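# Press two raised potentiometer knobs onto their collars

## Task

On the circuit board, seat each of the two raised potentiometer knobs by pushing it down onto the collar of its own potentiometer. If either potentiometer is forced out of the board, the task fails. A knob that stays down only because the robot is holding it there does not count. When finished, release and move the grippers away.

## Robot and tools

Robot: two Doosan M1013 arms, left_arm and right_arm, each with a Robotiq 140 two-finger gripper. Scene frame: origin on the table top between the arms, +z up, +x out over the table, left_arm on the +y side. The names left and right do not refer to image sides. Bases: left_arm at (+0.011, +0.528, 0) m, quat_wxyz (+0.996, 0, 0, -0.095); right_arm at (+0.061, -0.530, 0) m, quat_wxyz (+0.997, 0, 0, -0.078).

Joint order, used in every row and in every per-joint list of a result: wrist pitch (joint_5), forearm roll (joint_4), wrist roll (joint_6), shoulder (joint_2), elbow (joint_3), waist (joint_1). Stated ranges in rad: elbow -2.792 to 2.792, all others -6.283 to 6.283. A joint's real end may differ from the stated one by up to 0.010 rad.

ROW: one flat list of 18 numbers covering both arms, each in [-1, 1]. The first 9 are left_arm: six joint offsets in the order above, then gripper position, force_limit, speed. The next 9 are the same for right_arm. Joint numbers are scaled offsets, not poses: 1.0 equals 1.398 rad for waist and shoulder, 2.097 rad for elbow, 2.622 rad for forearm roll, wrist pitch and wrist roll. Gripper position is absolute: +1 fully open (140 mm), about -0.8 pads touching, -1 closes until blocked. force_limit: -1 about 14 N, 0 about 60 N, +1 about 107 N. speed: -1 about 30 mm/s, 0 about 140, +1 about 250. To keep a gripper unchanged, repeat its previous three numbers; a 0 is a real command.

execute_actions(actions): a list of up to 15 actions. Each action is a table of up to 15 rows; each row lasts 1/30 s. A short table repeats its last row until 15 steps are used (0.5 s). Joint offsets in every row are measured from the angles at the start of that action, not from the previous row. For the first action, they are measured from the last reported angles. An empty list only returns state and images. If an action would push a joint more than 0.010 rad past its range, it is refused for both arms. If the first action fails this check, or any action is malformed, the whole call is refused.

move(target, speed, blocking): target is one 18-number row. Its offsets are measured from the Joint positions in the latest result that showed them. All joints travel together and finish at the same moment, so the gripper moves along a curve. Duration is 0.5 to 10 s. speed is in rad/s for the joint with the longest path, 0.01 to 2, default 0.5. Gripper numbers are sent at the start. blocking=false returns after 0.5 s while motion continues. Until a result shows the move has ended, rows and moves are refused; use wait(0) or stop. The result adds a move: line. It gives the ending (done, off_target, moving, held, fault), limits=held or limits=none, and each arm's joint farthest from its target. Moves do not avoid obstacles or the other arm. Arms are stiff, so a target only slightly beyond a contact can trigger a fault. Faster contact hits harder.

wait(seconds 0 to 10): lets time run while the last commands are held. stop: brakes a running move; it needs some room to stop. zoom_image(camera, region [x0,y0,x1,y1] pixels, at most 504x504): gives a closer view of the latest image. Cameras: cam_high 896x504, cam_low 896x504, cam_left_wrist 616x616, cam_right_wrist 616x616, in that order. show_instructions shows the reference pages. read_manual gives licence texts. finished_scene(scene) ends a scene and cannot be undone; call it only once the knobs stay seated without being held.

Results: each arm gives end_effector_position (m) and end_effector_quat_wxyz in the scene frame, plus velocities. The point is between the closed pads; fingertips reach about 33 mm past it when closed and 9 mm when open. Closing moves the tips about 24 mm outward, so leave clearance above surfaces. Reported positions are less accurate at long reach. Joint positions, Joint velocities, Joint targets and torques are listed per arm in joint order. object_status: 0 moving, 1 blocked while opening, 2 blocked while closing (gripping), 3 reached the requested position or pads met. position_measured is in counts: 3 open, 230 closed. Flange force is the estimated outside force on the gripper. Other lines: joint command not followed (a clearance check changed targets), joint sent to its limit, MOTOR HOT, and TORQUE/FORCE/OVER-TEMPERATURE FAULT.

Limits: target lead per step is 0.456 rad for waist and shoulder, 0.683 for elbow, 0.854 for the wrist joints. Targets that would move the gripper more than 70 mm from its current spot are scaled back. Load limits (N m): waist 306, shoulder 306, elbow 144, wrist joints 40.5. An outside force of 144 N on an arm causes a fault, which stops that arm for 10 s.

Avoid: pressing so hard that a potentiometer is driven out of the board, slamming, hitting the arms against each other, and knocking anything off the table. Stray forces may briefly act on held or loose parts. Push knobs gently and slowly, check the result in the images, then open the grippers and lift clear.

Each tool is called as name(argument=value, ...), one argument or row to a line, values as JSON.

Reference images:

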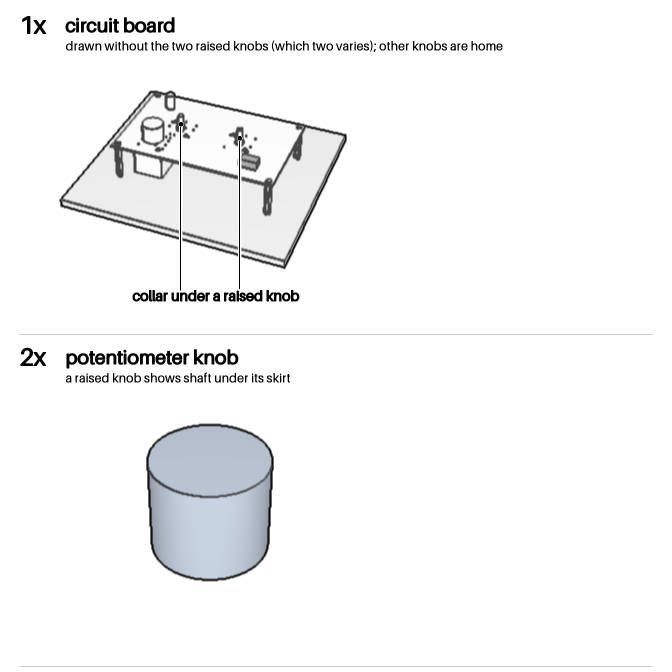

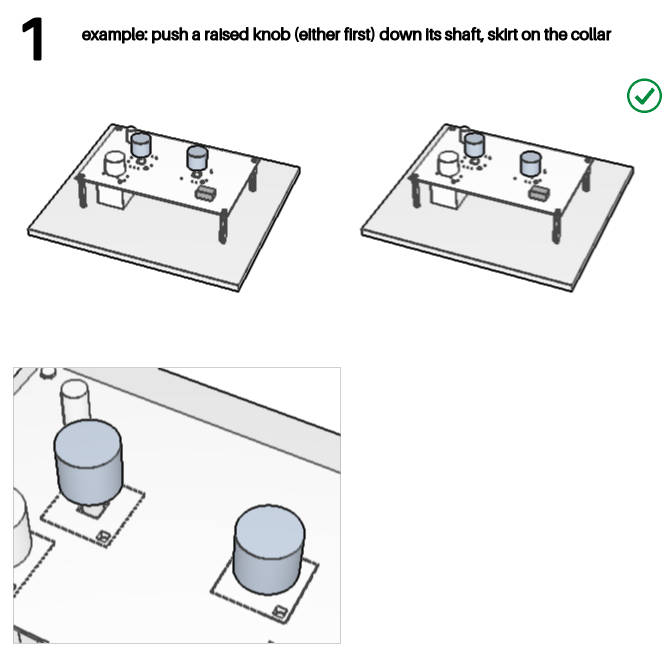

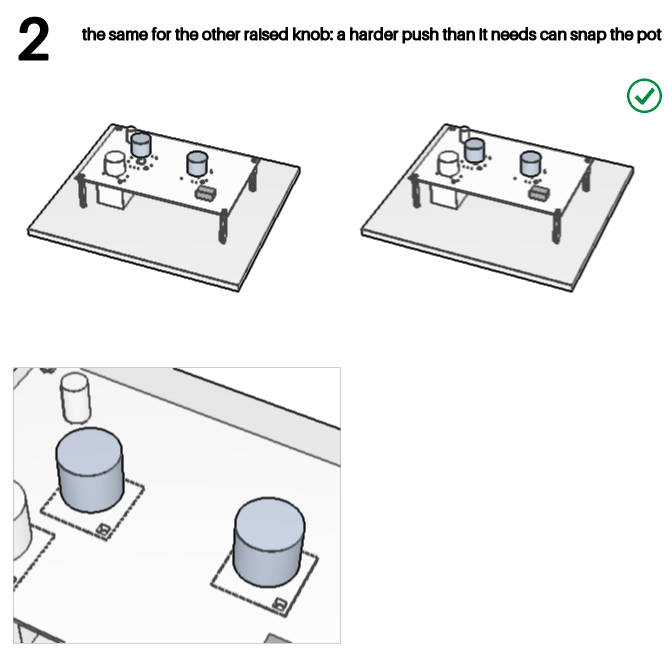

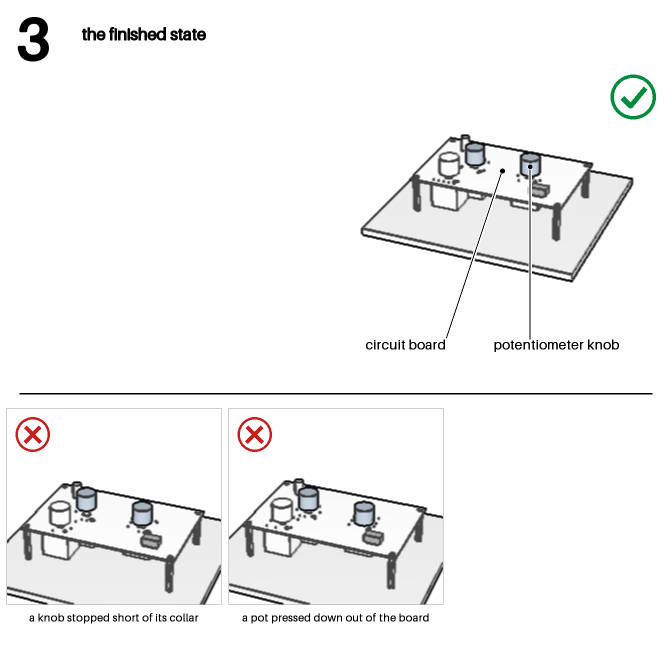

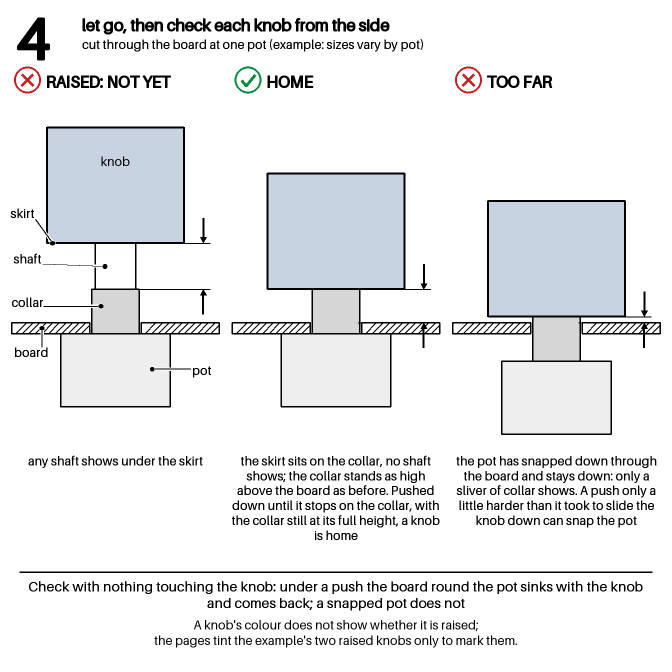

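## Session

I'll start by checking the current state.

execute_actions(
  actions=[],
)

Scene clock: 0.00 s.
left_arm: end_effector_position=(+0.5576, +0.7087, +0.1461) position_measured=3 object_status=3 end_effector_quat_wxyz=(-0.322, -0.185, +0.897, -0.240) end_effector_velocity=(-0.001, -0.001, -0.001) end_effector_angular_velocity=(-0.000, +0.000, -0.000) | right_arm: end_effector_position=(+0.8760, -0.0693, +0.3971) position_measured=3 object_status=3 end_effector_quat_wxyz=(+0.401, +0.408, +0.755, -0.320) end_effector_velocity=(+0.000, -0.000, +0.000) end_effector_angular_velocity=(-0.001, -0.001, +0.000)
Joint names: [wrist pitch, forearm roll, wrist roll, shoulder, elbow, waist]
Joint positions: left_arm=[ 1.764 -0.307 -1.484  0.56   1.592  0.62 ] | right_arm=[ 1.877 -1.037  0.038  0.82   0.789  0.928]
Joint velocities: left_arm=[-0.001 -0.     0.    -0.     0.002 -0.   ] | right_arm=[ 0.    -0.001 -0.     0.    -0.     0.   ]
Joint torques (N m, as the joint torque sensors report them, + toward a larger angle): no reading
Flange force (N, the push that the arm receives, along the gripper's own x y z axes): no reading
Joint targets: left_arm=[1.764 -0.307 -1.484 0.560 1.592 0.620] | right_arm=[1.877 -1.037 0.038 0.820 0.789 0.928]

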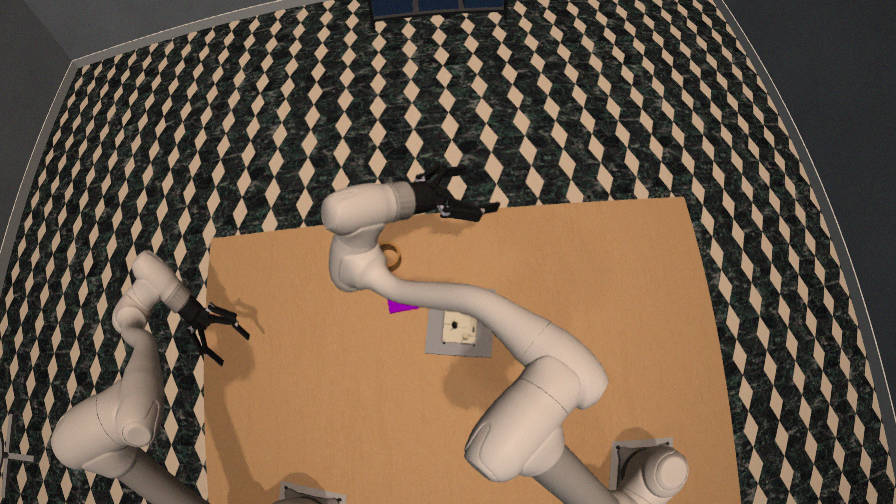

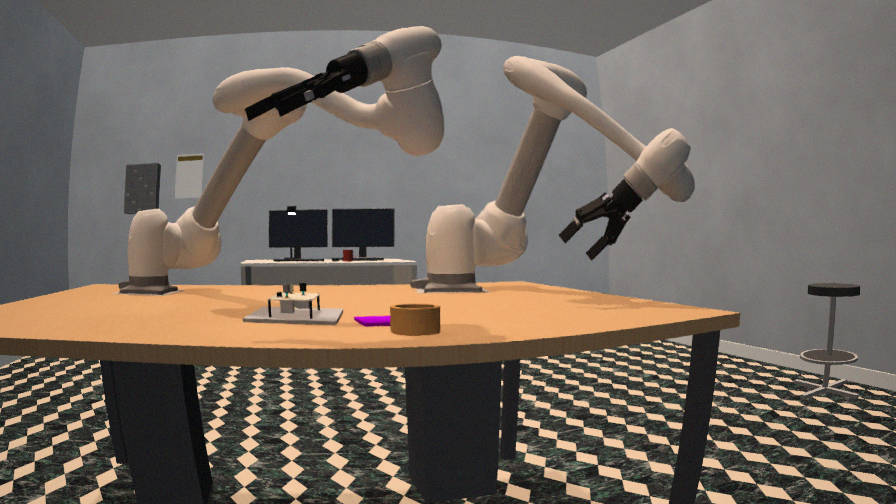

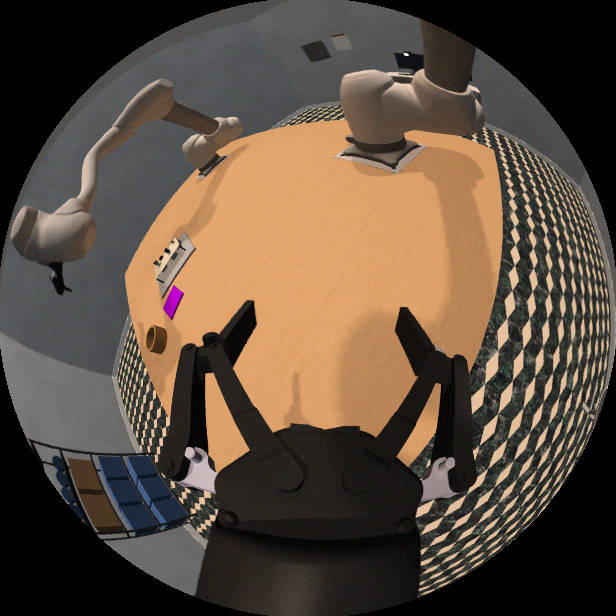

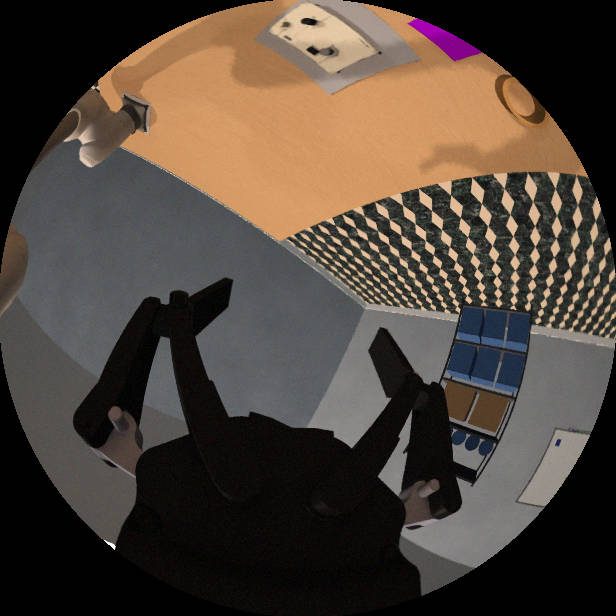

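zoom_image(
  camera="cam_low",
  region=[230, 270, 360, 340],
)

zoom_image(
  camera="cam_high",
  region=[410, 295, 510, 365],
)

Region (230, 270, 360, 340) of cam_low's 896x504 image, scaled by 3.877, with more detail than that image has; it fills the top 271 rows of this view, and the rest is white.

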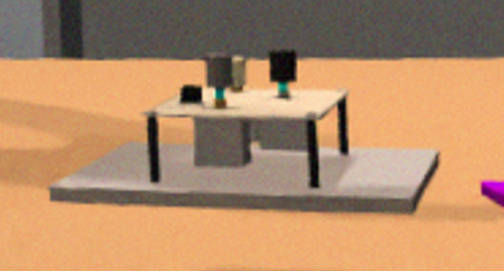

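Region (410, 295, 510, 365) of cam_high's 896x504 image, scaled by 5.040, with more detail than that image has; it fills the top 353 rows of this view, and the rest is white.

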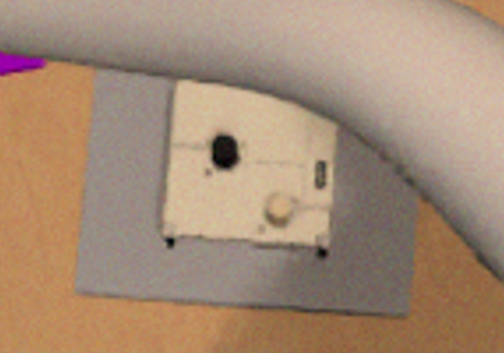

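move(
  target=[0,0,0,0,0,0,1,0,0, -0.2565,0.3955,0,-0.3294,0.3761,-0.0658,-1,0,0],
  speed=0.8,
)

Scene clock: 4.43 s.
left_arm: end_effector_position=(+0.5576, +0.7087, +0.1461) position_measured=3 object_status=3 end_effector_quat_wxyz=(-0.322, -0.185, +0.897, -0.240) end_effector_velocity=(-0.000, -0.000, -0.000) end_effector_angular_velocity=(+0.000, +0.000, -0.000) | right_arm: end_effector_position=(+0.6146, -0.0378, +0.2004) position_measured=233 object_status=3 end_effector_quat_wxyz=(+0.000, +0.448, +0.894, +0.000) end_effector_velocity=(-0.000, +0.000, +0.000) end_effector_angular_velocity=(+0.001, -0.001, -0.001)
Joint names: [wrist pitch, forearm roll, wrist roll, shoulder, elbow, waist]
Joint positions: left_arm=[ 1.764 -0.307 -1.484  0.56   1.592  0.62 ] | right_arm=[1.204 0.    0.038 0.359 1.577 0.836]
Joint velocities: left_arm=[-0.     0.    -0.    -0.     0.    -0.001] | right_arm=[-0.001  0.001  0.    -0.001  0.001 -0.   ]
Joint torques (N m, as the joint torque sensors report them, + toward a larger angle): left_arm=[  1.61   2.36   0.09 -84.12 -29.34  -0.44] | right_arm=[ -0.13   4.26  -0.16 -82.27 -39.7    1.4 ]
Flange force (N, the push that the arm receives, along the gripper's own x y z axes): left_arm=[1.3 -1.1 -5.6] | right_arm=[-0.9 9.2 4.7]
Joint targets: left_arm=[1.764 -0.307 -1.484 0.560 1.592 0.620] | right_arm=[1.204 0.000 0.038 0.359 1.578 0.836]
move: done; limits=none; left_arm: farthest joint: the waist, 0.000 radians from its target (0.000 radians at the start); right_arm: farthest joint: the waist, 0.000 radians from its target (0.092 radians at the start)
camera_calibration (this result's frames):
cam_left_wrist: T_world_to_cam=[[-0.570926, 0.7306, -0.374522, -0.117245], [0.819002, 0.475003, -0.321882, -0.736755], [-0.0572679, -0.490505, -0.869554, 0.683675], [0, 0, 0, 1]] pos_world=[0.575618, 0.770967, 0.313434]
cam_right_wrist: T_world_to_cam=[[0.562858, 0.826133, -0.0263599, -0.318425], [0.790224, -0.528494, 0.310226, -0.552129], [0.242357, -0.195444, -0.950297, 0.202033], [0, 0, 0, 1]] pos_world=[0.56657, 0.0107505, 0.354883]

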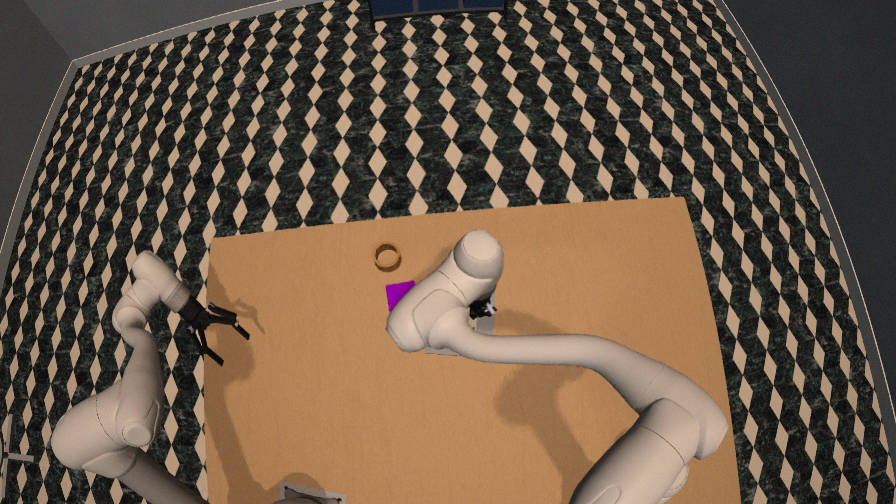

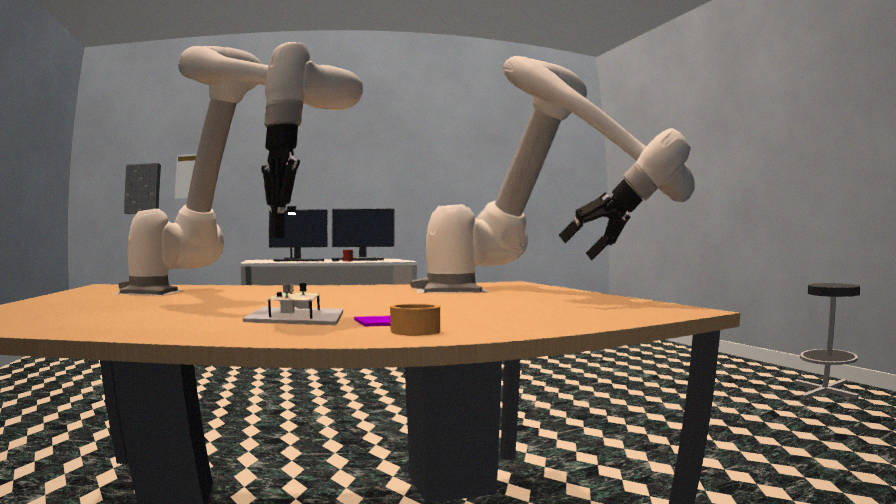

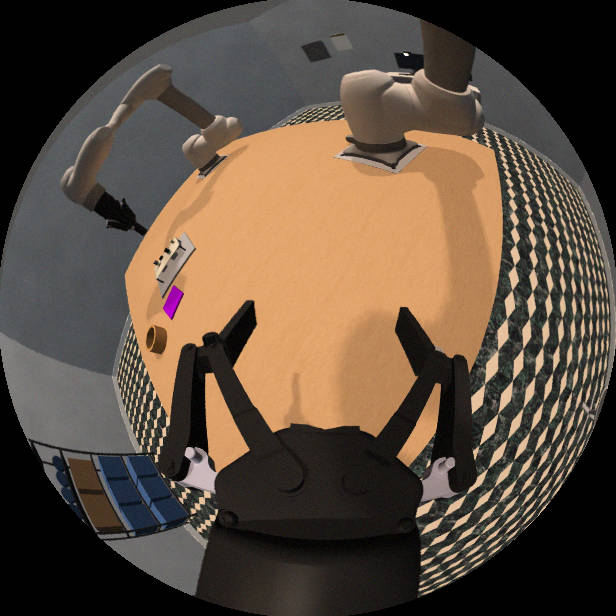

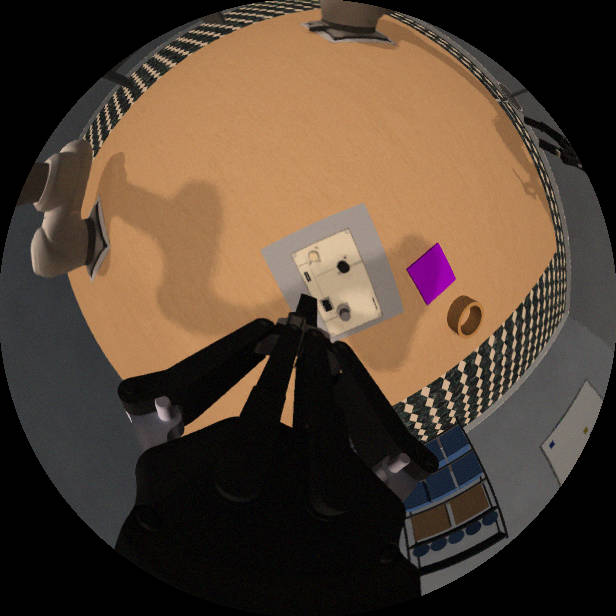

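zoom_image(
  camera="cam_right_wrist",
  region=[250, 190, 420, 350],
)

zoom_image(
  camera="cam_low",
  region=[240, 200, 360, 335],
)

Region (250, 190, 420, 350) of cam_right_wrist's 616x616 image, scaled by 2.965, with more detail than that image has; it fills the top 474 rows of this view, and the rest is white.

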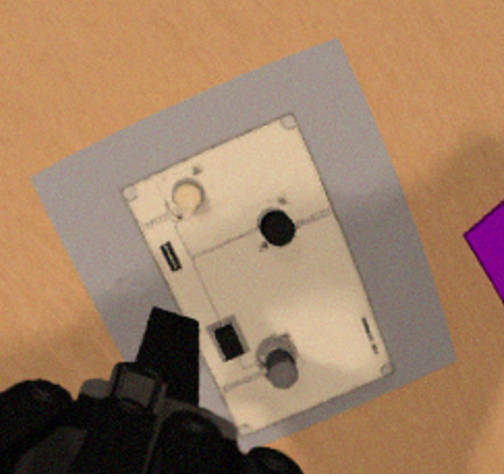

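Region (240, 200, 360, 335) of cam_low's 896x504 image, scaled by 3.733, with more detail than that image has.

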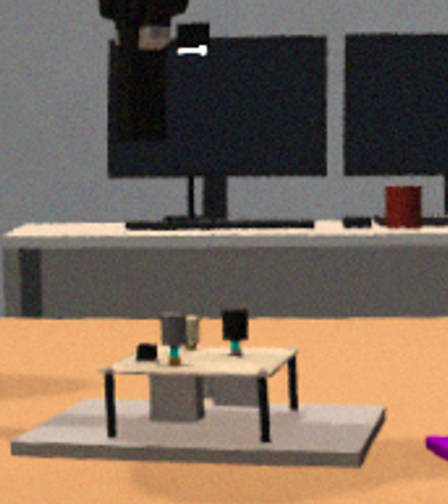

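move(
  target=[0,0,0,0,0,0,1,0,0, -0.0297,0,0,0.0851,-0.0188,0.0418,-1,0,0],
  speed=0.3,
)

zoom_image(
  camera="cam_right_wrist",
  region=[230, 200, 400, 370],
)

zoom_image(
  camera="cam_low",
  region=[250, 250, 350, 330],
)

Scene clock: 7.77 s.
left_arm: end_effector_position=(+0.5576, +0.7087, +0.1461) position_measured=3 object_status=3 end_effector_quat_wxyz=(-0.322, -0.185, +0.897, -0.240) end_effector_velocity=(-0.001, -0.000, -0.000) end_effector_angular_velocity=(-0.001, +0.001, -0.000) | right_arm: end_effector_position=(+0.6214, +0.0268, +0.1297) position_measured=233 object_status=3 end_effector_quat_wxyz=(-0.000, +0.422, +0.907, -0.000) end_effector_velocity=(+0.000, +0.001, -0.001) end_effector_angular_velocity=(+0.001, +0.000, +0.001)
Joint names: [wrist pitch, forearm roll, wrist roll, shoulder, elbow, waist]
Joint positions: left_arm=[ 1.764 -0.307 -1.484  0.56   1.592  0.62 ] | right_arm=[1.127 0.    0.038 0.478 1.538 0.895]
Joint velocities: left_arm=[ 0.    -0.     0.    -0.     0.001 -0.   ] | right_arm=[-0.001  0.001 -0.001  0.002 -0.001  0.001]
Joint torques (N m, as the joint torque sensors report them, + toward a larger angle): left_arm=[  1.64   2.45  -0.01 -84.9  -29.71  -1.47] | right_arm=[  0.1    4.19   0.03 -86.18 -37.76   2.92]
Flange force (N, the push that the arm receives, along the gripper's own x y z axes): left_arm=[0.8 0.8 -5.1] | right_arm=[-3.7 1.0 0.8]
Joint targets: left_arm=[1.764 -0.307 -1.484 0.560 1.592 0.620] | right_arm=[1.127 0.000 0.038 0.478 1.538 0.895]
move: done; limits=none; left_arm: farthest joint: the waist, 0.000 radians from its target (0.000 radians at the start); right_arm: farthest joint: the wrist pitch, 0.001 radians from its target (0.078 radians at the start)
camera_calibration (this result's frames):
cam_right_wrist: T_world_to_cam=[[0.513684, 0.857526, -0.0278923, -0.347564], [0.820085, -0.481181, 0.309719, -0.52114], [0.252171, -0.181972, -0.950419, 0.13938], [0, 0, 0, 1]] pos_world=[0.570769, 0.0726458, 0.284182]

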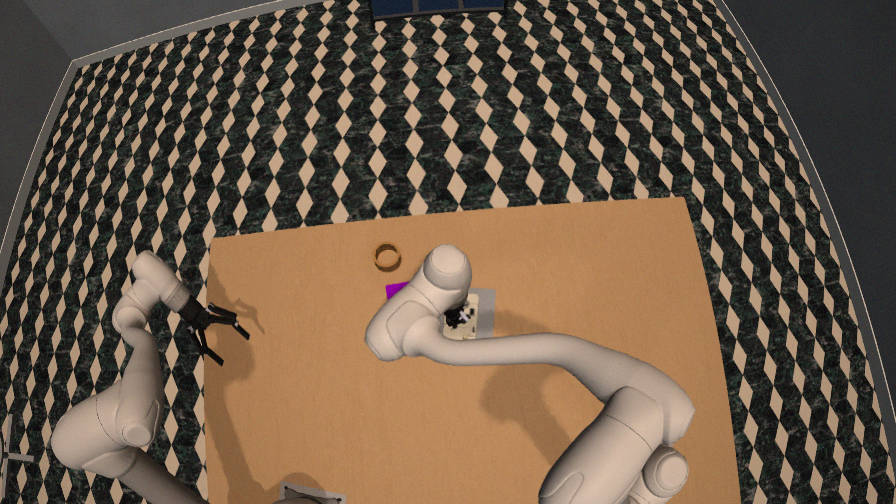

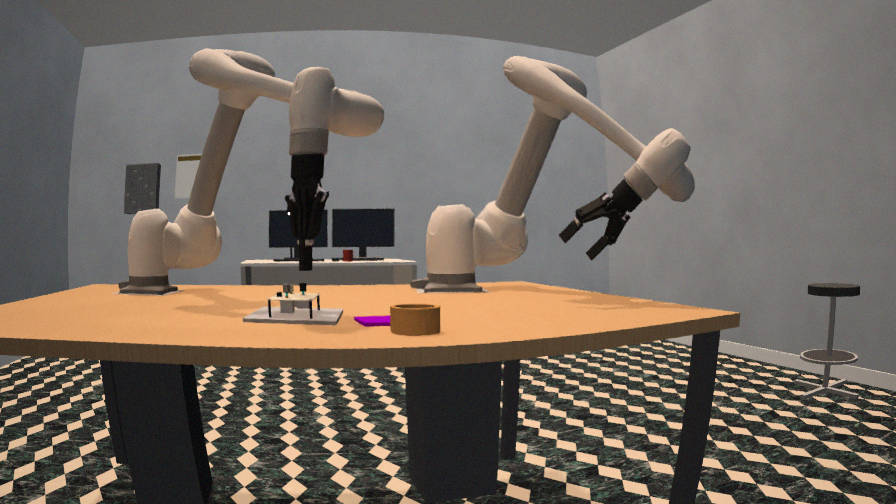

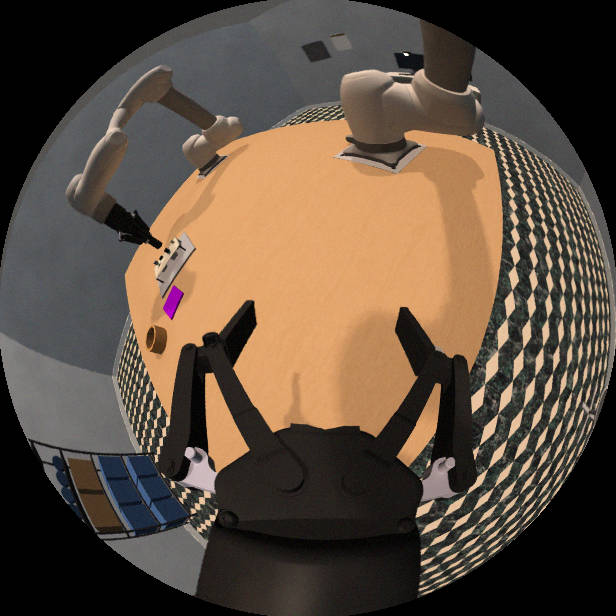

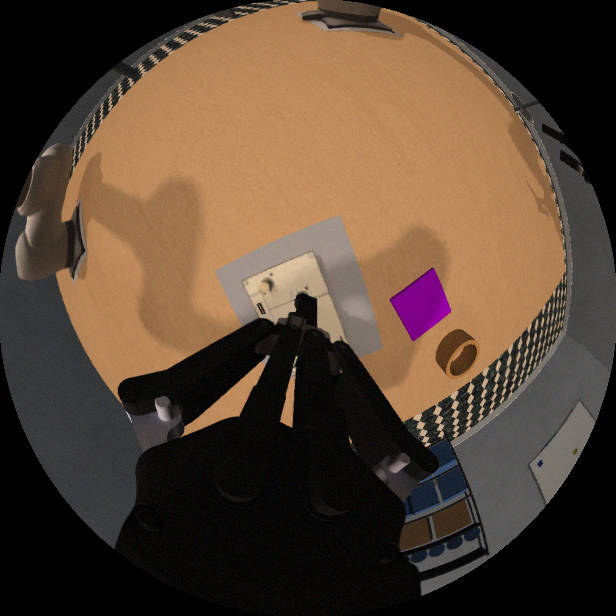

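Region (230, 200, 400, 370) of cam_right_wrist's 616x616 image, scaled by 2.965, with more detail than that image has.

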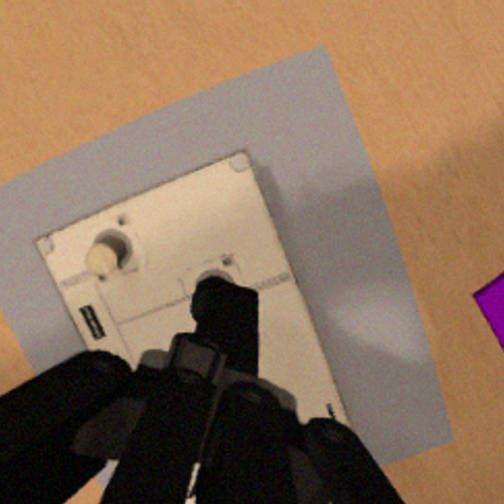

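Region (250, 250, 350, 330) of cam_low's 896x504 image, scaled by 5.040, with more detail than that image has; it fills the top 403 rows of this view, and the rest is white.

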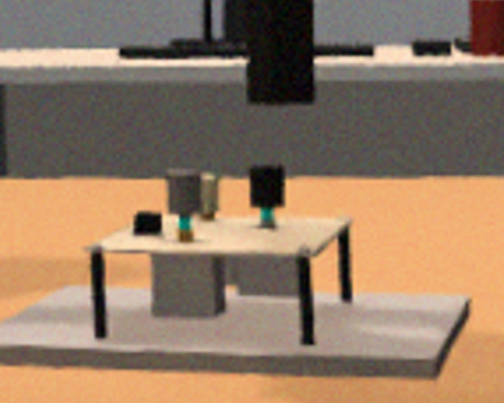

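move(
  target=[0,0,0,0,0,0,1,0,0, -0.0159,0,0,0.0041,0.0165,-0.0008,-1,0,0],
  speed=0.08,
)

zoom_image(
  camera="cam_right_wrist",
  region=[250, 230, 370, 350],
)

zoom_image(
  camera="cam_low",
  region=[270, 260, 330, 310],
)

Scene clock: 10.70 s.
left_arm: end_effector_position=(+0.5576, +0.7087, +0.1461) position_measured=3 object_status=3 end_effector_quat_wxyz=(-0.322, -0.185, +0.897, -0.240) end_effector_velocity=(+0.000, +0.000, +0.000) end_effector_angular_velocity=(+0.001, -0.001, +0.001) | right_arm: end_effector_position=(+0.6172, +0.0218, +0.1080) position_measured=233 object_status=3 end_effector_quat_wxyz=(+0.000, +0.422, +0.907, +0.000) end_effector_velocity=(+0.000, -0.000, -0.000) end_effector_angular_velocity=(+0.000, -0.001, -0.001)
Joint names: [wrist pitch, forearm roll, wrist roll, shoulder, elbow, waist]
Joint positions: left_arm=[ 1.764 -0.307 -1.484  0.56   1.592  0.62 ] | right_arm=[1.085 0.    0.038 0.484 1.573 0.894]
Joint velocities: left_arm=[-0.     0.     0.    -0.001 -0.     0.001] | right_arm=[-0.001 -0.     0.001  0.     0.001 -0.   ]
Joint torques (N m, as the joint torque sensors report them, + toward a larger angle): left_arm=[  1.81   2.35   0.11 -85.27 -29.59  -0.41] | right_arm=[ -0.26   4.01   0.14 -88.72 -37.75   2.64]
Flange force (N, the push that the arm receives, along the gripper's own x y z axes): left_arm=[0.0 -0.3 -5.2] | right_arm=[-3.3 3.7 3.1]
Joint targets: left_arm=[1.764 -0.307 -1.484 0.560 1.592 0.620] | right_arm=[1.085 0.000 0.038 0.484 1.573 0.894]
move: done; limits=none; left_arm: farthest joint: the waist, 0.000 radians from its target (0.000 radians at the start); right_arm: farthest joint: the waist, 0.000 radians from its target (0.001 radians at the start)
camera_calibration (this result's frames):
cam_left_wrist: T_world_to_cam=[[-0.570926, 0.7306, -0.374522, -0.117245], [0.819002, 0.475003, -0.321882, -0.736755], [-0.0572679, -0.490505, -0.869554, 0.683675], [0, 0, 0, 1]] pos_world=[0.575618, 0.770967, 0.313434]
cam_right_wrist: T_world_to_cam=[[0.51463, 0.856999, -0.0265992, -0.342449], [0.819243, -0.482331, 0.310156, -0.512879], [0.252974, -0.181407, -0.950313, 0.118352], [0, 0, 0, 1]] pos_world=[0.566467, 0.0675705, 0.262436]

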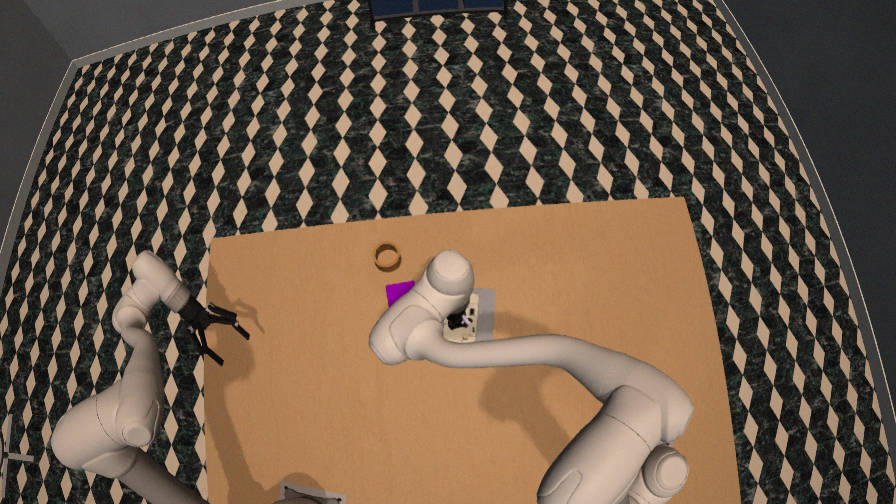

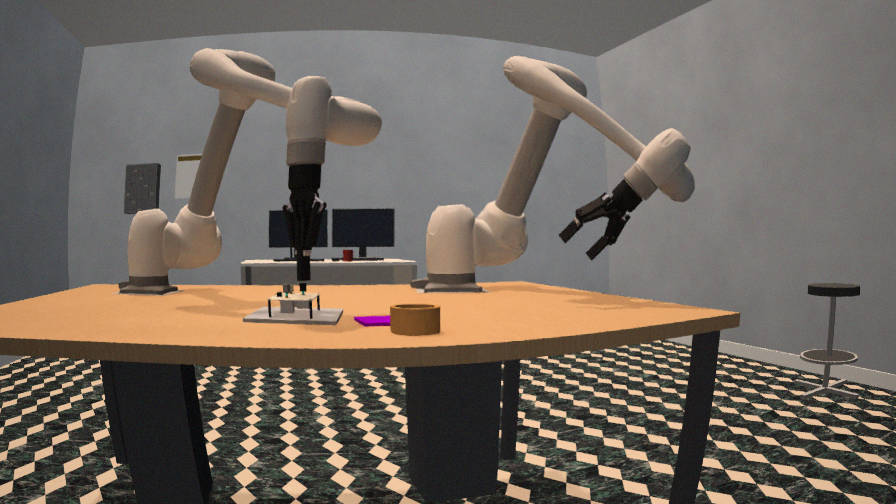

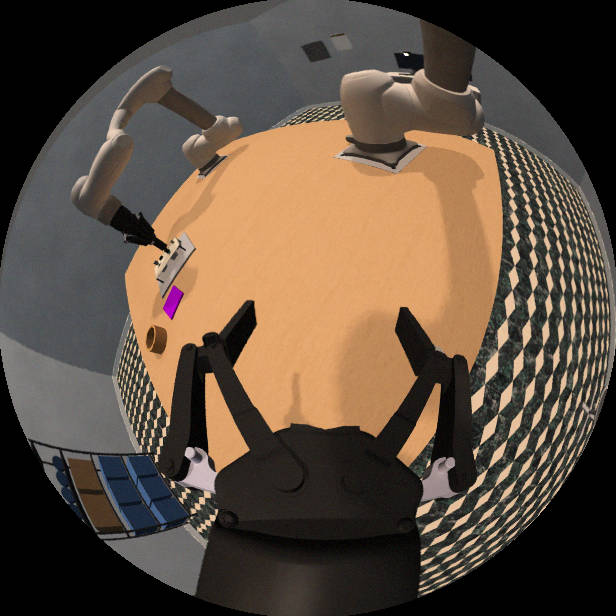

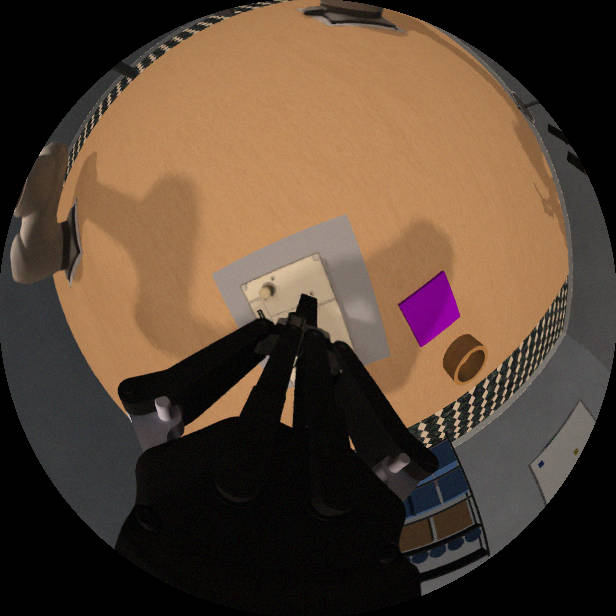

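Region (250, 230, 370, 350) of cam_right_wrist's 616x616 image, scaled by 4.200, with more detail than that image has.

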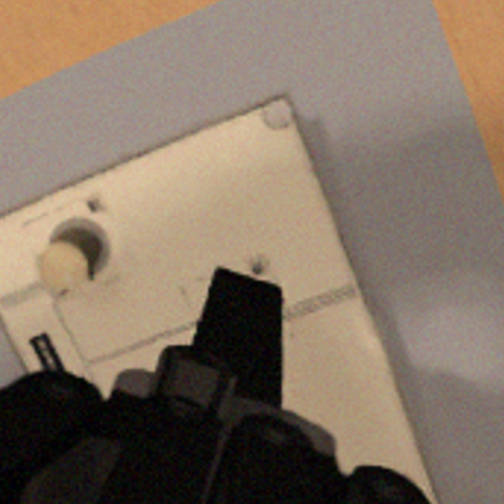

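Region (270, 260, 330, 310) of cam_low's 896x504 image, scaled by 8.400, with more detail than that image has.

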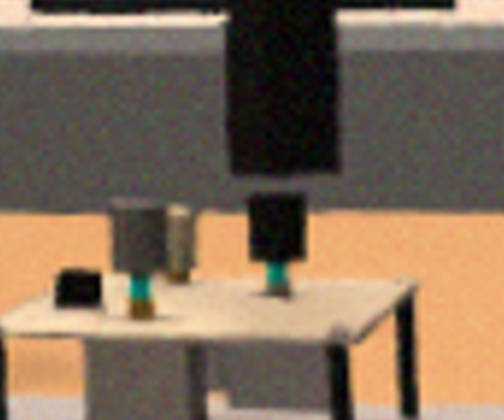

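move(
  target=[0,0,0,0,0,0,1,0,0, -0.00304,0,0,0.0014,0.00286,-0.00107,-1,0,0],
  speed=0.02,
)

zoom_image(
  camera="cam_low",
  region=[270, 260, 330, 310],
)

Scene clock: 12.07 s.
left_arm: end_effector_position=(+0.5576, +0.7087, +0.1461) position_measured=3 object_status=3 end_effector_quat_wxyz=(-0.322, -0.185, +0.897, -0.240) end_effector_velocity=(-0.001, +0.000, -0.000) end_effector_angular_velocity=(-0.001, +0.001, +0.000) | right_arm: end_effector_position=(+0.6173, +0.0203, +0.1035) position_measured=233 object_status=3 end_effector_quat_wxyz=(+0.000, +0.423, +0.906, +0.000) end_effector_velocity=(-0.000, -0.000, -0.001) end_effector_angular_velocity=(+0.000, +0.001, -0.001)
Joint names: [wrist pitch, forearm roll, wrist roll, shoulder, elbow, waist]
Joint positions: left_arm=[ 1.764 -0.307 -1.484  0.56   1.592  0.62 ] | right_arm=[1.077 0.    0.038 0.486 1.578 0.892]
Joint velocities: left_arm=[ 0.001 -0.     0.     0.     0.001  0.001] | right_arm=[-0.001  0.001  0.     0.     0.001 -0.   ]
Joint torques (N m, as the joint torque sensors report them, + toward a larger angle): left_arm=[  1.74   2.41   0.09 -84.66 -29.9   -1.19] | right_arm=[ -0.32   3.92  -0.1  -87.78 -36.78   1.32]
Flange force (N, the push that the arm receives, along the gripper's own x y z axes): left_arm=[1.5 0.3 -4.5] | right_arm=[-1.2 4.0 1.6]
Joint targets: left_arm=[1.764 -0.307 -1.484 0.560 1.592 0.620] | right_arm=[1.077 0.000 0.038 0.486 1.579 0.892]
move: done; limits=none; left_arm: farthest joint: the waist, 0.000 radians from its target (0.000 radians at the start); right_arm: farthest joint: the elbow, 0.001 radians from its target (0.006 radians at the start)
camera_calibration (this result's frames):
cam_left_wrist: T_world_to_cam=[[-0.570926, 0.7306, -0.374522, -0.117245], [0.819002, 0.475003, -0.321882, -0.736755], [-0.0572679, -0.490505, -0.869554, 0.683675], [0, 0, 0, 1]] pos_world=[0.575618, 0.770967, 0.313434]
cam_right_wrist: T_world_to_cam=[[0.515924, 0.856222, -0.0265659, -0.342116], [0.818521, -0.483585, 0.31011, -0.511792], [0.252676, -0.181738, -0.95033, 0.114041], [0, 0, 0, 1]] pos_world=[0.566603, 0.0661576, 0.257999]

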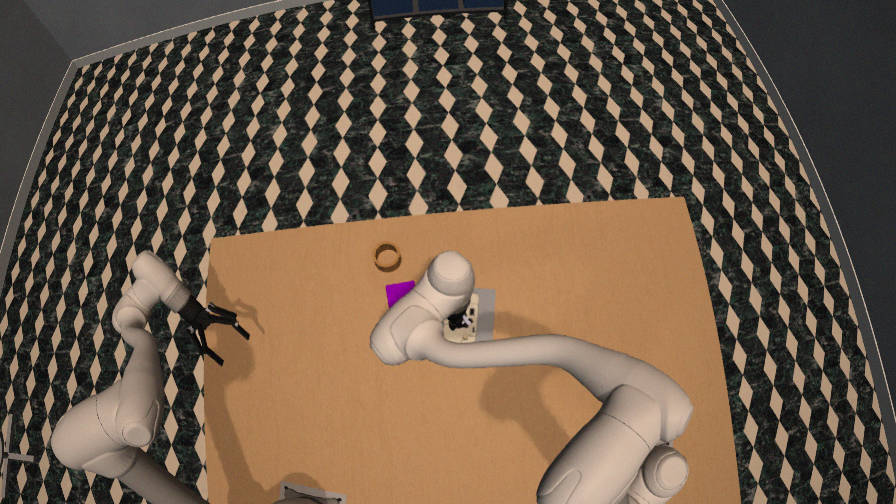

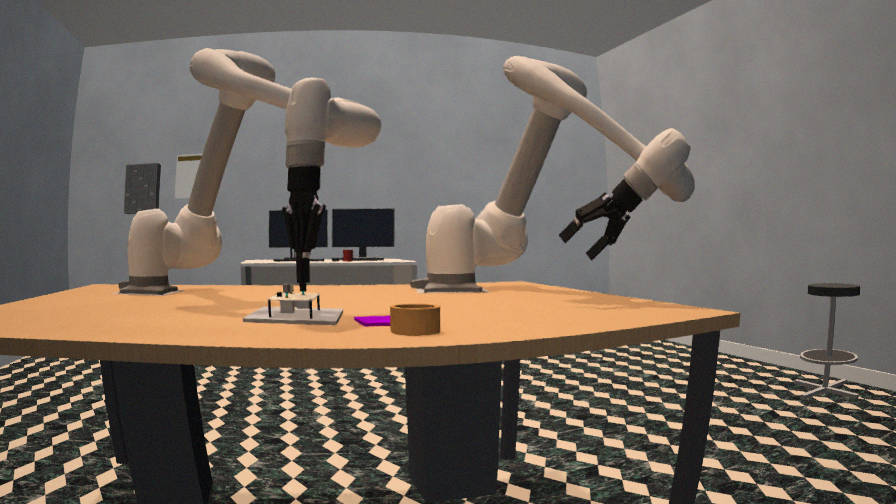

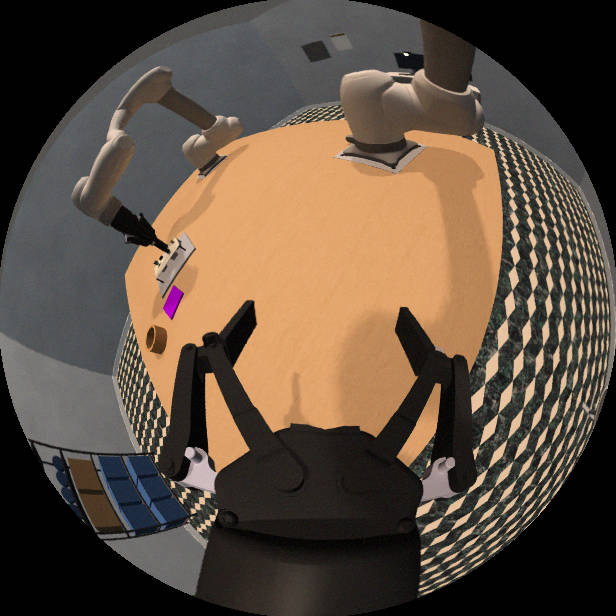

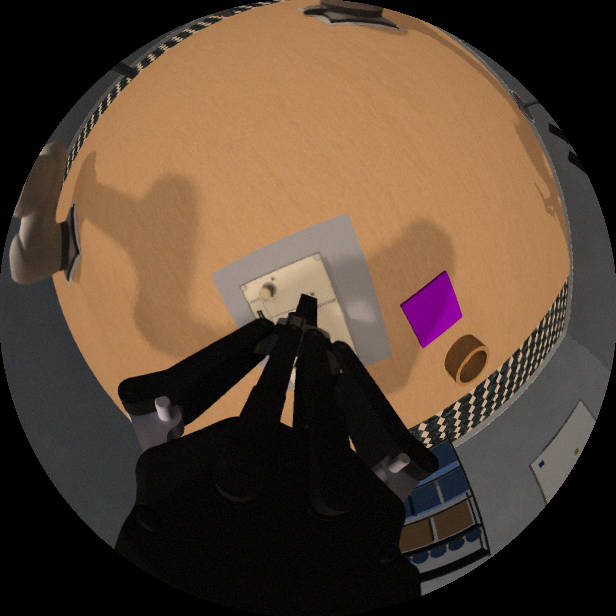

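Region (270, 260, 330, 310) of cam_low's 896x504 image, scaled by 8.400, with more detail than that image has.

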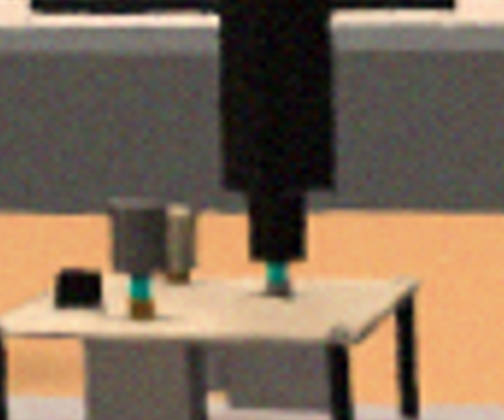

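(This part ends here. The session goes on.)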